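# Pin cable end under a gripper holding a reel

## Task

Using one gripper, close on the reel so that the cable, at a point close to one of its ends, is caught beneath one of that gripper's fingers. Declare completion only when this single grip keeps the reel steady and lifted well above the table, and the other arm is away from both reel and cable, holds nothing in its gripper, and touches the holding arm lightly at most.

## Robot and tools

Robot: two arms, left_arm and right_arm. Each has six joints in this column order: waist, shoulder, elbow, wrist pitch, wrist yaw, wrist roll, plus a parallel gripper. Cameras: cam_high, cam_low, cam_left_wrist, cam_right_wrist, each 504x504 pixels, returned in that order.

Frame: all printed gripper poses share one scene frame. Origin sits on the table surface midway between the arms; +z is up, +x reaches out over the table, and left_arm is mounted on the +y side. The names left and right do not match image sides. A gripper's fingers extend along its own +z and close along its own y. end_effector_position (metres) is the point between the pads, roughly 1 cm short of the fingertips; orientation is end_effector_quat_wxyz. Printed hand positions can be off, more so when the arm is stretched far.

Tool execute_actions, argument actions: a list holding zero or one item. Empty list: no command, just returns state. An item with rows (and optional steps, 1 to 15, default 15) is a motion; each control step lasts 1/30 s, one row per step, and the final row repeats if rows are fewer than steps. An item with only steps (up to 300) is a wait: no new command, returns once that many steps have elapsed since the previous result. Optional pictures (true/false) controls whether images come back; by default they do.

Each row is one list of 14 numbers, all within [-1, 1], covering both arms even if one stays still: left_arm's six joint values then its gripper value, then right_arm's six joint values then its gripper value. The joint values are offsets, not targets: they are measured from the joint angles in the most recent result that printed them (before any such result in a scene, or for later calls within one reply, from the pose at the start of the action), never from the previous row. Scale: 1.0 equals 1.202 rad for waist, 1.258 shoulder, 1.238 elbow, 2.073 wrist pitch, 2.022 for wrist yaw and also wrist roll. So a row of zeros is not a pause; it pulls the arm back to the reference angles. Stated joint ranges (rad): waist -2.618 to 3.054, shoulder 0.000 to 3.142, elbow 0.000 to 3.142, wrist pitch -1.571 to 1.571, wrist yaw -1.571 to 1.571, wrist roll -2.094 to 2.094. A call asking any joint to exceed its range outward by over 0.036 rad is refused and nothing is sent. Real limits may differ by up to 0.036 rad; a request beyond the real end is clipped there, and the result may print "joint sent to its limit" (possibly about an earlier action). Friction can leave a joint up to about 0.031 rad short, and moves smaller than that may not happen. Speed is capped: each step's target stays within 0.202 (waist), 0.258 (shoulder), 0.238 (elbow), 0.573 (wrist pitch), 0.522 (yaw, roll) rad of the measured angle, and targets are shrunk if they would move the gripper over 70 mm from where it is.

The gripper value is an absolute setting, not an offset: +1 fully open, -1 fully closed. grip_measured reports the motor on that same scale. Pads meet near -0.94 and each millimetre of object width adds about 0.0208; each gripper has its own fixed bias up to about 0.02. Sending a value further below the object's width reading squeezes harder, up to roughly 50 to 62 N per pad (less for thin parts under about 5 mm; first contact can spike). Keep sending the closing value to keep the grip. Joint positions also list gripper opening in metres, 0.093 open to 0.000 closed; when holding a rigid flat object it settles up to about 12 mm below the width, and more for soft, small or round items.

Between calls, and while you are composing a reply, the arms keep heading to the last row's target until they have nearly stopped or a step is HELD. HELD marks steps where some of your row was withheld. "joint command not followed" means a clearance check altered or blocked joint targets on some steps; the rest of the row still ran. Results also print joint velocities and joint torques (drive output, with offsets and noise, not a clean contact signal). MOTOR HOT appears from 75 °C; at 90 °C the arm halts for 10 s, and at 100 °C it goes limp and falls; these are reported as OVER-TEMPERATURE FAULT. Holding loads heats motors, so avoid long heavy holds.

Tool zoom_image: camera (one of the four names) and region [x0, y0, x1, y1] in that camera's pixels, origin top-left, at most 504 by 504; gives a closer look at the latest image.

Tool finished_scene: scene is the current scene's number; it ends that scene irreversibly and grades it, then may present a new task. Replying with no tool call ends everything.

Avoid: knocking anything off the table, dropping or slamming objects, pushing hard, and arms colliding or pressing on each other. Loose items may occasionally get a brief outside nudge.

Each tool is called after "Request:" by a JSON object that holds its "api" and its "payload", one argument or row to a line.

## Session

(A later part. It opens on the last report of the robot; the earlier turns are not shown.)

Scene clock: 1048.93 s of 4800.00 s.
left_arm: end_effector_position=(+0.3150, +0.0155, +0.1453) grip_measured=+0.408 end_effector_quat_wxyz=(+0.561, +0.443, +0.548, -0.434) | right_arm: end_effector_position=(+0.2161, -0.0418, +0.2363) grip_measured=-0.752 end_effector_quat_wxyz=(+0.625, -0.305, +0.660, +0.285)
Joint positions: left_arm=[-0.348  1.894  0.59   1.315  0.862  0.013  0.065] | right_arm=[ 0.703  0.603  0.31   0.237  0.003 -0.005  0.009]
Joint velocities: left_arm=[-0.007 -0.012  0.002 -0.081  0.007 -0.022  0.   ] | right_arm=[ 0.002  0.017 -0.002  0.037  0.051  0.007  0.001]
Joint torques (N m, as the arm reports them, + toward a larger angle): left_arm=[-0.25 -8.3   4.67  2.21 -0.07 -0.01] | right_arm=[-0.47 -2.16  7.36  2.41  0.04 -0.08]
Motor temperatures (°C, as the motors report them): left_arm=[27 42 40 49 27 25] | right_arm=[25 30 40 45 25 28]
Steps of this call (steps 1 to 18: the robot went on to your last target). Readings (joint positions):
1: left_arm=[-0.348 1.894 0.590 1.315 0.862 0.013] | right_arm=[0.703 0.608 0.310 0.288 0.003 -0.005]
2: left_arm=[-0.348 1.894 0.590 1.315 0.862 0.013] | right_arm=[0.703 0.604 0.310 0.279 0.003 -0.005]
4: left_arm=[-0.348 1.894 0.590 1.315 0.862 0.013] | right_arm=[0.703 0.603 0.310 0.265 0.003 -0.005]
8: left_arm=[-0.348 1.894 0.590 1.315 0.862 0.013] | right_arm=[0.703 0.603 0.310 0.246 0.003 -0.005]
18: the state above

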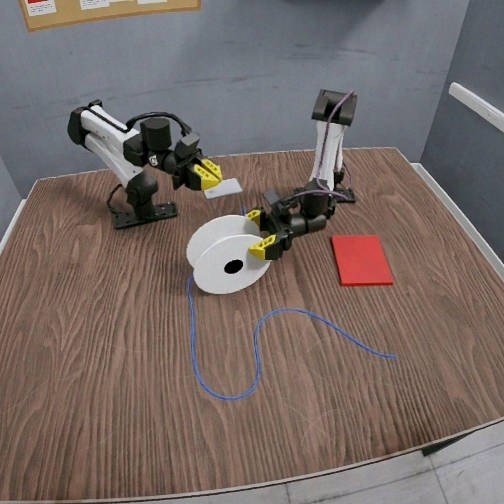

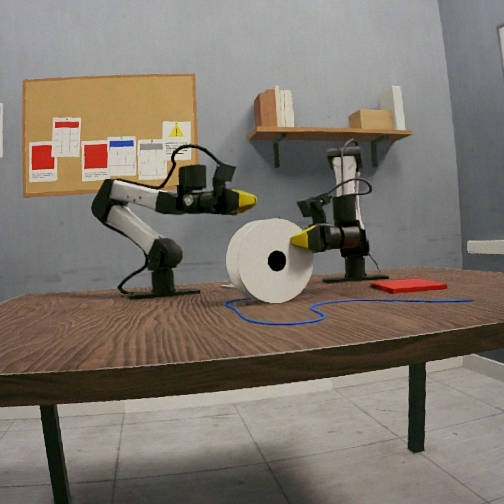

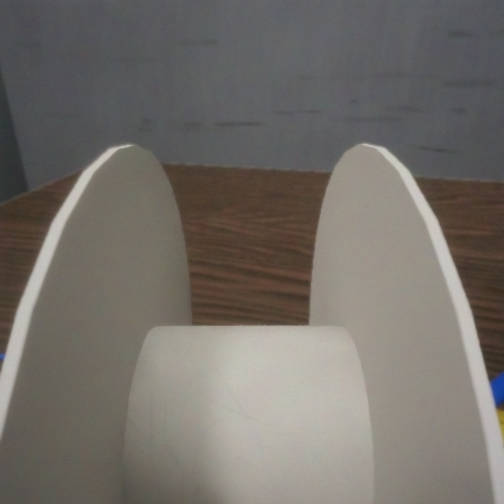

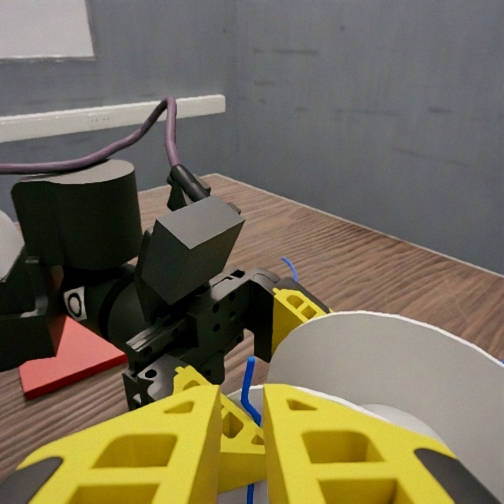

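Request:
{"api": "execute_actions", "payload": {
  "actions": [
    {"rows": [
[0,-0.012,0.006,0,0,0,0.15, -0.006,-0.010,0,-0.004,0,0,-0.75],
[0,-0.021,0.011,-0.004,0,0,0.15, -0.013,-0.020,0,-0.008,0,0,-0.75],
[0,-0.030,0.016,-0.010,0,0,0.15, -0.022,-0.031,0,-0.013,0,0,-0.75],
[0,-0.040,0.021,-0.018,0,0,0.15, -0.033,-0.044,0,-0.018,0,0,-0.75],
[0,-0.051,0.026,-0.027,0,0,0.15, -0.046,-0.058,0,-0.023,0,0,-0.75],
[0,-0.063,0.031,-0.038,0,0,0.15, -0.061,-0.073,0,-0.028,0,0,-0.75],
[0,-0.076,0.036,-0.050,0,0,0.15, -0.078,-0.089,0,-0.034,0,0,-0.75],
[0,-0.090,0.041,-0.063,0,0,0.15, -0.097,-0.106,0,-0.040,0,0,-0.75],
[0,-0.105,0.046,-0.076,0,0,0.15, -0.117,-0.124,0,-0.046,0,0,-0.75],
[0,-0.120,0.052,-0.090,0,0,0.15, -0.138,-0.142,0,-0.052,0,0,-0.75],
[0,-0.135,0.058,-0.104,0,0,0.15, -0.160,-0.160,0,-0.058,0,0,-0.75],
[0,-0.150,0.064,-0.118,0,0,0.15, -0.182,-0.178,0,-0.064,0,0,-0.75],
[0,-0.165,0.070,-0.132,0,0,0.15, -0.204,-0.196,0,-0.070,0,0,-0.75],
[0,-0.180,0.077,-0.146,0,0,0.15, -0.226,-0.214,0,-0.076,0,0,-0.75],
[0,-0.195,0.084,-0.160,0,0,0.15, -0.248,-0.232,0,-0.082,0,0,-0.75]
], "steps": 15}
  ],
  "pictures": false
}}

Request:
{"api": "execute_actions", "payload": {
  "actions": [
    {"rows": [
[0,-0.056,0.042,-0.062,0,0,0.15, -0.070,-0.060,0,-0.034,0,0,-0.75],
[0,-0.070,0.051,-0.075,0,0,0.15, -0.092,-0.076,0,-0.039,0,0,-0.75],
[0,-0.083,0.060,-0.088,0,0,0.15, -0.114,-0.091,0,-0.044,0,0,-0.75],
[0,-0.096,0.070,-0.101,0,0,0.15, -0.136,-0.105,0,-0.049,0,0,-0.75],
[0,-0.108,0.080,-0.114,0,0,0.15, -0.158,-0.118,0,-0.053,0,0,-0.75],
[0,-0.120,0.090,-0.127,0,0,0.15, -0.180,-0.130,0,-0.057,0,0,-0.75],
[0,-0.132,0.100,-0.140,0,0,0.15, -0.202,-0.141,0,-0.061,0,0,-0.75],
[0,-0.143,0.111,-0.153,0,0,0.15, -0.224,-0.151,0,-0.064,0,0,-0.75],
[0,-0.154,0.122,-0.166,0,0,0.15, -0.246,-0.160,0,-0.067,0,0,-0.75],
[0,-0.164,0.133,-0.179,0,0,0.15, -0.268,-0.168,0,-0.069,0,0,-0.75],
[0,-0.174,0.144,-0.192,0,0,0.15, -0.290,-0.174,0,-0.071,0,0,-0.75],
[0,-0.183,0.156,-0.205,0,0,0.15, -0.312,-0.179,0,-0.072,0,0,-0.75],
[0,-0.192,0.168,-0.218,0,0,0.15, -0.334,-0.183,0,-0.073,0,0,-0.75],
[0,-0.200,0.180,-0.231,0,0,0.15, -0.356,-0.185,0,-0.073,0,0,-0.75],
[0,-0.208,0.192,-0.244,0,0,0.15, -0.378,-0.186,0,-0.073,0,0,-0.75]
], "steps": 15}
  ],
  "pictures": false
}}

Request:
{"api": "execute_actions", "payload": {
  "actions": [
    {"rows": [
[0,-0.036,0.056,-0.062,0,0,0.15, -0.068,-0.012,0,-0.010,0,0,-0.75],
[0,-0.042,0.070,-0.074,0,0,0.15, -0.088,-0.012,0,-0.010,0,0,-0.75],
[0,-0.048,0.084,-0.086,0,0,0.15, -0.107,-0.012,0,-0.010,0,0,-0.75],
[0,-0.053,0.099,-0.097,0,0,0.15, -0.125,-0.012,0,-0.010,0,0,-0.75],
[0,-0.058,0.114,-0.108,0,0,0.15, -0.142,-0.012,0,-0.010,0,0,-0.75],
[0,-0.062,0.129,-0.118,0,0,0.15, -0.158,-0.012,0,-0.010,0,0,-0.75],
[0,-0.066,0.144,-0.128,0,0,0.15, -0.172,-0.012,0,-0.010,0,0,-0.75],
[0,-0.069,0.159,-0.137,0,0,0.15, -0.185,-0.012,0,-0.010,0,0,-0.75],
[0,-0.072,0.174,-0.145,0,0,0.15, -0.196,-0.012,0,-0.010,0,0,-0.75],
[0,-0.074,0.188,-0.152,0,0,0.15, -0.206,-0.012,0,-0.010,0,0,-0.75],
[0,-0.076,0.201,-0.158,0,0,0.15, -0.214,-0.012,0,-0.010,0,0,-0.75],
[0,-0.077,0.212,-0.163,0,0,0.15, -0.220,-0.012,0,-0.010,0,0,-0.75],
[0,-0.078,0.222,-0.167,0,0,0.15, -0.225,-0.012,0,-0.010,0,0,-0.75],
[0,-0.078,0.230,-0.169,0,0,0.15, -0.228,-0.012,0,-0.010,0,0,-0.75],
[0,-0.078,0.235,-0.170,0,0,0.15, -0.230,-0.012,0,-0.010,0,0,-0.75]
], "steps": 15}
  ],
  "pictures": false
}}

Request:
{"api": "execute_actions", "payload": {
  "actions": [
    {"steps": 30}
  ]
}}

Scene clock: 1105.40 s of 4800.00 s.
left_arm: end_effector_position=(+0.3161, +0.0149, +0.1854) grip_measured=+0.408 end_effector_quat_wxyz=(+0.552, +0.441, +0.557, -0.436) | right_arm: end_effector_position=(+0.2377, -0.1145, +0.2738) grip_measured=-0.752 end_effector_quat_wxyz=(+0.701, -0.207, +0.645, +0.221)
Joint positions: left_arm=[-0.348  1.714  0.642  1.056  0.862  0.013  0.065] | right_arm=[ 0.458  0.366  0.31   0.137  0.002 -0.005  0.009]
Joint velocities: left_arm=[-0.002 -0.589  0.271 -0.769  0.066  0.037  0.   ] | right_arm=[-0.789 -0.662 -0.002 -0.315 -0.007 -0.037  0.   ]
Joint torques (N m, as the arm reports them, + toward a larger angle): left_arm=[-0.25 -9.91  8.38  2.68 -0.04 -0.01] | right_arm=[-1.01 -0.66  7.16  2.34  0.06 -0.07]
Motor temperatures (°C, as the motors report them): left_arm=[27 42 40 49 27 25] | right_arm=[25 29 42 44 25 28]
Steps of this call (steps 1 to 15: the robot went on to your last target; steps 16 to 200: nothing new was sent; then 49.30 s passed at rest; steps 201 to 215: all 15 steps of this action). Readings (joint positions):
201: left_arm=[-0.348 1.894 0.590 1.315 0.862 0.013] | right_arm=[0.703 0.603 0.310 0.236 0.003 -0.005]
202: left_arm=[-0.348 1.894 0.590 1.314 0.862 0.013] | right_arm=[0.702 0.603 0.310 0.236 0.003 -0.005]
204: left_arm=[-0.348 1.886 0.590 1.303 0.862 0.013] | right_arm=[0.692 0.592 0.310 0.229 0.003 -0.005]
208: left_arm=[-0.348 1.843 0.590 1.231 0.862 0.013] | right_arm=[0.632 0.523 0.310 0.204 0.003 -0.005]
215: the state above

Scene clock: 1105.90 s of 4800.00 s.
left_arm: end_effector_position=(+0.3178, +0.0142, +0.2580) grip_measured=+0.408 end_effector_quat_wxyz=(+0.538, +0.438, +0.571, -0.438) | right_arm: end_effector_position=(+0.2482, -0.2173, +0.2942) grip_measured=-0.752 end_effector_quat_wxyz=(+0.763, -0.070, +0.638, +0.081)
Joint positions: left_arm=[-0.348  1.502  0.817  0.629  0.86   0.014  0.065] | right_arm=[ 0.057  0.155  0.31   0.023  0.002 -0.005  0.009]
Joint velocities: left_arm=[ 0.002 -0.344  0.466 -0.725  0.051 -0.125 -0.   ] | right_arm=[-0.759 -0.09   0.022 -0.095  0.037  0.051 -0.   ]
Joint torques (N m, as the arm reports them, + toward a larger angle): left_arm=[-0.23 -9.29  9.81  2.69 -0.02 -0.01] | right_arm=[-0.91  0.42  6.72  2.24  0.03 -0.06]
Motor temperatures (°C, as the motors report them): left_arm=[27 42 40 49 27 25] | right_arm=[25 29 42 44 25 28]
Steps of this call (steps 1 to 15: all 15 steps of this action). Readings (joint positions):
1: left_arm=[-0.348 1.695 0.651 1.029 0.862 0.014] | right_arm=[0.431 0.344 0.310 0.127 0.002 -0.005]
2: left_arm=[-0.348 1.677 0.660 1.002 0.861 0.014] | right_arm=[0.403 0.323 0.310 0.118 0.002 -0.005]
4: left_arm=[-0.348 1.646 0.677 0.943 0.861 0.013] | right_arm=[0.348 0.283 0.310 0.100 0.002 -0.005]
8: left_arm=[-0.348 1.592 0.718 0.822 0.860 0.014] | right_arm=[0.242 0.217 0.310 0.065 0.002 -0.005]
15: the state above

Scene clock: 1106.40 s of 4800.00 s.
left_arm: end_effector_position=(+0.3217, +0.0124, +0.3243) grip_measured=+0.408 end_effector_quat_wxyz=(+0.528, +0.436, +0.582, -0.440) | right_arm: end_effector_position=(+0.2532, -0.2770, +0.2942) grip_measured=-0.752 end_effector_quat_wxyz=(+0.767, +0.013, +0.641, -0.019)
Joint positions: left_arm=[-0.348  1.435  1.056  0.291  0.859  0.015  0.065] | right_arm=[-0.203  0.154  0.31   0.022  0.002 -0.005  0.009]
Joint velocities: left_arm=[-0.012 -0.056  0.32  -0.212 -0.007 -0.139 -0.001] | right_arm=[-0.12  -0.002  0.012 -0.022 -0.081 -0.051  0.001]
Joint torques (N m, as the arm reports them, + toward a larger angle): left_arm=[-0.26 -8.9   9.99  2.44  0.    0.02] | right_arm=[-1.09  0.78  6.71  2.29  0.05 -0.07]
Motor temperatures (°C, as the motors report them): left_arm=[27 42 40 50 27 25] | right_arm=[25 29 42 44 25 28]
Steps of this call (steps 1 to 15: all 15 steps of this action). Readings (joint positions):
1: left_arm=[-0.348 1.492 0.832 0.602 0.860 0.014] | right_arm=[0.030 0.154 0.310 0.022 0.002 -0.005]
2: left_arm=[-0.348 1.484 0.847 0.575 0.860 0.014] | right_arm=[0.004 0.154 0.310 0.022 0.002 -0.005]
4: left_arm=[-0.348 1.473 0.876 0.518 0.860 0.014] | right_arm=[-0.046 0.154 0.310 0.022 0.002 -0.005]
8: left_arm=[-0.348 1.458 0.942 0.409 0.860 0.014] | right_arm=[-0.128 0.154 0.310 0.022 0.002 -0.005]
15: the state above

Scene clock: 1107.40 s of 4800.00 s.
left_arm: end_effector_position=(+0.3206, +0.0132, +0.3262) grip_measured=+0.408 end_effector_quat_wxyz=(+0.519, +0.433, +0.591, -0.440) | right_arm: end_effector_position=(+0.2531, -0.2782, +0.2942) grip_measured=-0.752 end_effector_quat_wxyz=(+0.767, +0.015, +0.641, -0.021)
Joint positions: left_arm=[-0.348  1.427  1.076  0.238  0.856  0.015  0.065] | right_arm=[-0.209  0.154  0.31   0.022  0.002 -0.005  0.009]
Joint velocities: left_arm=[ 0.002 -0.007  0.002 -0.051 -0.007  0.095  0.   ] | right_arm=[-0.012  0.002 -0.012  0.037 -0.066 -0.007  0.   ]
Joint torques (N m, as the arm reports them, + toward a larger angle): left_arm=[-0.22 -8.67 10.11  2.69  0.04  0.02] | right_arm=[-1.26  0.79  6.71  2.29  0.05 -0.07]
Motor temperatures (°C, as the motors report them): left_arm=[27 42 41 50 27 25] | right_arm=[25 29 42 44 25 28]
Steps of this call (steps 1 to 30: the robot went on to your last target). Readings (joint positions):
1: left_arm=[-0.348 1.433 1.066 0.285 0.859 0.014] | right_arm=[-0.206 0.154 0.310 0.022 0.002 -0.005]
2: left_arm=[-0.348 1.430 1.072 0.282 0.859 0.015] | right_arm=[-0.208 0.154 0.310 0.022 0.002 -0.005]
4: left_arm=[-0.348 1.427 1.076 0.275 0.859 0.015] | right_arm=[-0.209 0.154 0.310 0.022 0.002 -0.005]
8: left_arm=[-0.348 1.427 1.076 0.256 0.859 0.015] | right_arm=[-0.209 0.154 0.310 0.022 0.002 -0.005]
30: the state above
All arms were judged still, so your last target was given up. Only a new action makes them travel on or press farther. Fingers that are still opening or closing keep moving.

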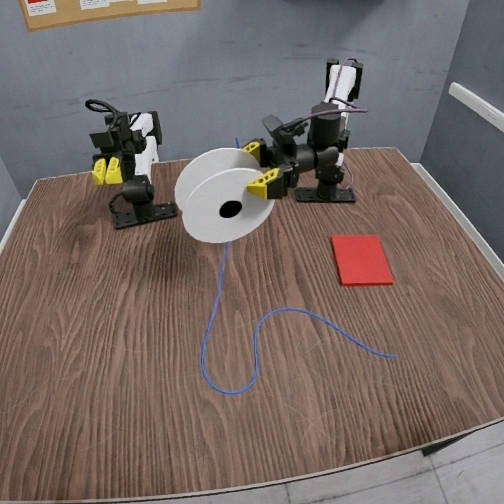

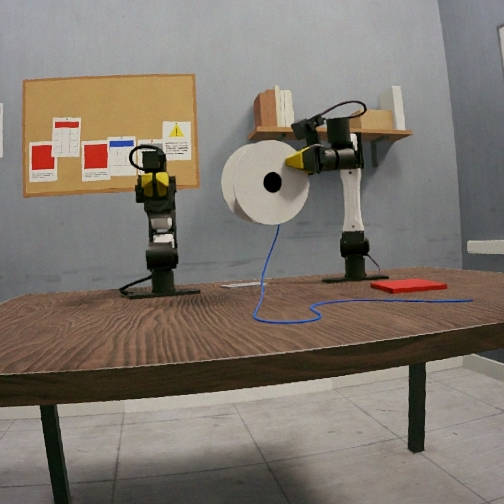

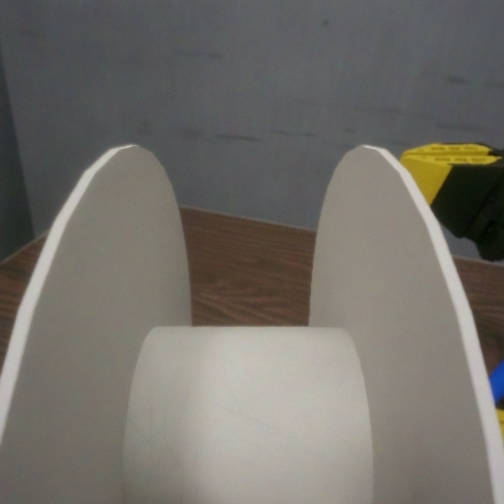

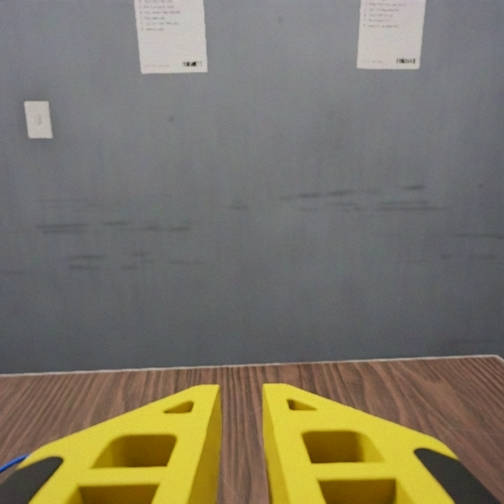

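Request:
{"api": "execute_actions", "payload": {
  "actions": [
    {"rows": [
[0,-0.018,0.028,0.018,0,0,0.15, 0,0,0,0,0,0,-0.75],
[0,-0.018,0.032,0.018,0,0,0.15, 0,0,0,0,0,0,-0.75],
[0,-0.018,0.037,0.018,0,0,0.15, 0,0,0,0,0,0,-0.75],
[0,-0.018,0.043,0.018,0,0,0.15, 0,0,0,0,0,0,-0.75],
[0,-0.018,0.050,0.018,0,0,0.15, 0,0,0,0,0,0,-0.75],
[0,-0.018,0.057,0.018,0,0,0.15, 0,0,0,0,0,0,-0.75],
[0,-0.018,0.065,0.018,0,0,0.15, 0,0,0,0,0,0,-0.75],
[0,-0.018,0.073,0.018,0,0,0.15, 0,0,0,0,0,0,-0.75],
[0,-0.018,0.081,0.018,0,0,0.15, 0,0,0,0,0,0,-0.75],
[0,-0.018,0.088,0.018,0,0,0.15, 0,0,0,0,0,0,-0.75],
[0,-0.018,0.095,0.018,0,0,0.15, 0,0,0,0,0,0,-0.75],
[0,-0.018,0.100,0.018,0,0,0.15, 0,0,0,0,0,0,-0.75],
[0,-0.018,0.104,0.018,0,0,0.15, 0,0,0,0,0,0,-0.75],
[0,-0.018,0.107,0.018,0,0,0.15, 0,0,0,0,0,0,-0.75],
[0,-0.018,0.108,0.018,0,0,0.15, 0,0,0,0,0,0,-0.75]
], "steps": 15}
  ],
  "pictures": false
}}

Request:
{"api": "execute_actions", "payload": {
  "actions": [
    {"steps": 30}
  ]
}}

Scene clock: 1120.33 s of 4800.00 s.
left_arm: end_effector_position=(+0.3235, +0.0121, +0.3650) grip_measured=+0.409 end_effector_quat_wxyz=(+0.549, +0.439, +0.563, -0.434) | right_arm: end_effector_position=(+0.2531, -0.2782, +0.2942) grip_measured=-0.752 end_effector_quat_wxyz=(+0.767, +0.015, +0.641, -0.021)
Joint positions: left_arm=[-0.348  1.427  1.17   0.227  0.853  0.015  0.065] | right_arm=[-0.209  0.154  0.31   0.022  0.002 -0.005  0.009]
Joint velocities: left_arm=[-0.012 -0.002  0.12  -0.007 -0.066  0.037 -0.001] | right_arm=[-0.002 -0.007  0.002 -0.037 -0.022 -0.022 -0.001]
Joint torques (N m, as the arm reports them, + toward a larger angle): left_arm=[-0.28 -8.64 10.2   2.76  0.   -0.07] | right_arm=[-0.45  2.14  6.7   2.51  0.05 -0.08]
Motor temperatures (°C, as the motors report them): left_arm=[27 42 45 52 27 25] | right_arm=[25 29 41 44 25 28]
Steps of this call (steps 1 to 373: nothing new was sent; steps 374 to 388: all 15 steps of this action). Readings (joint positions):
374: left_arm=[-0.348 1.427 1.076 0.229 0.854 0.015] | right_arm=[-0.209 0.154 0.310 0.022 0.002 -0.005]
375: left_arm=[-0.348 1.427 1.076 0.229 0.854 0.015] | right_arm=[-0.209 0.154 0.310 0.022 0.002 -0.005]
377: left_arm=[-0.348 1.427 1.078 0.229 0.854 0.015] | right_arm=[-0.209 0.154 0.310 0.022 0.002 -0.005]
381: left_arm=[-0.348 1.427 1.105 0.225 0.853 0.014] | right_arm=[-0.209 0.154 0.310 0.022 0.002 -0.005]
388: the state above

Scene clock: 1121.33 s of 4800.00 s.
left_arm: end_effector_position=(+0.3234, +0.0121, +0.3672) grip_measured=+0.409 end_effector_quat_wxyz=(+0.551, +0.439, +0.561, -0.434) | right_arm: end_effector_position=(+0.2531, -0.2782, +0.2942) grip_measured=-0.752 end_effector_quat_wxyz=(+0.767, +0.015, +0.641, -0.021)
Joint positions: left_arm=[-0.348  1.427  1.175  0.227  0.854  0.015  0.065] | right_arm=[-0.209  0.154  0.31   0.022  0.002 -0.005  0.009]
Joint velocities: left_arm=[ 0.007 -0.007 -0.002  0.066 -0.007  0.007 -0.   ] | right_arm=[ 0.012 -0.012  0.007 -0.037 -0.066  0.022 -0.001]
Joint torques (N m, as the arm reports them, + toward a larger angle): left_arm=[-0.26 -8.61 10.32  2.77 -0.03 -0.06] | right_arm=[-0.47  2.14  6.72  2.51  0.05 -0.07]
Motor temperatures (°C, as the motors report them): left_arm=[27 42 45 52 27 25] | right_arm=[25 29 41 44 25 28]
Steps of this call (steps 1 to 15: the robot went on to your last target; steps 16 to 30: nothing new was sent). Readings (joint positions):
1: left_arm=[-0.348 1.427 1.174 0.228 0.853 0.015] | right_arm=[-0.209 0.154 0.310 0.022 0.002 -0.005]
2: left_arm=[-0.348 1.427 1.175 0.228 0.853 0.015] | right_arm=[-0.209 0.154 0.310 0.022 0.002 -0.005]
4: left_arm=[-0.348 1.427 1.175 0.228 0.853 0.015] | right_arm=[-0.209 0.154 0.310 0.022 0.002 -0.005]
8: left_arm=[-0.348 1.427 1.175 0.228 0.853 0.015] | right_arm=[-0.209 0.154 0.310 0.022 0.002 -0.005]
30: the state above
All arms were judged still, so your last target was given up. Only a new action makes them travel on or press farther. Fingers that are still opening or closing keep moving.

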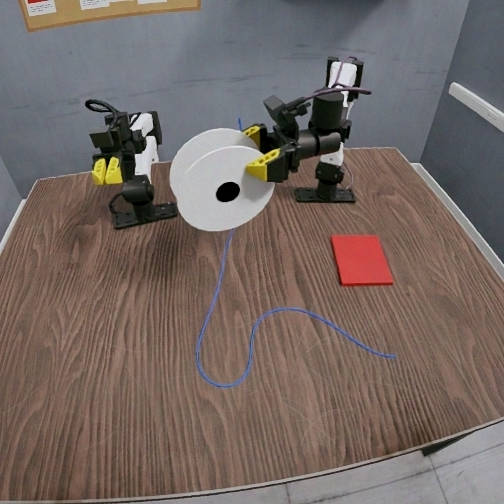

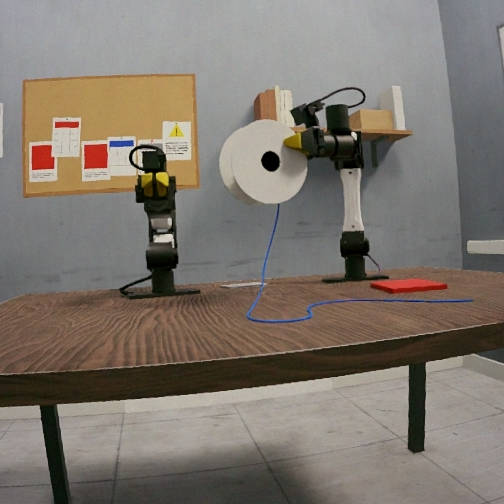

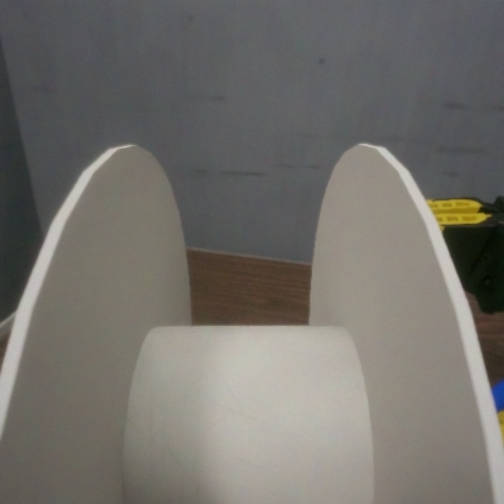

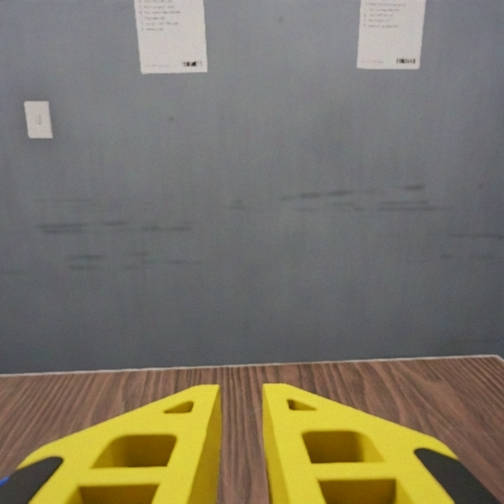

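The reel is held steady about 22 cm up, with the cable end trapped under the left finger. The right arm is clear and its gripper is empty.

Request:
{"api": "finished_scene", "payload": {
  "scene": 2
}}

The scene is finished: the task was done.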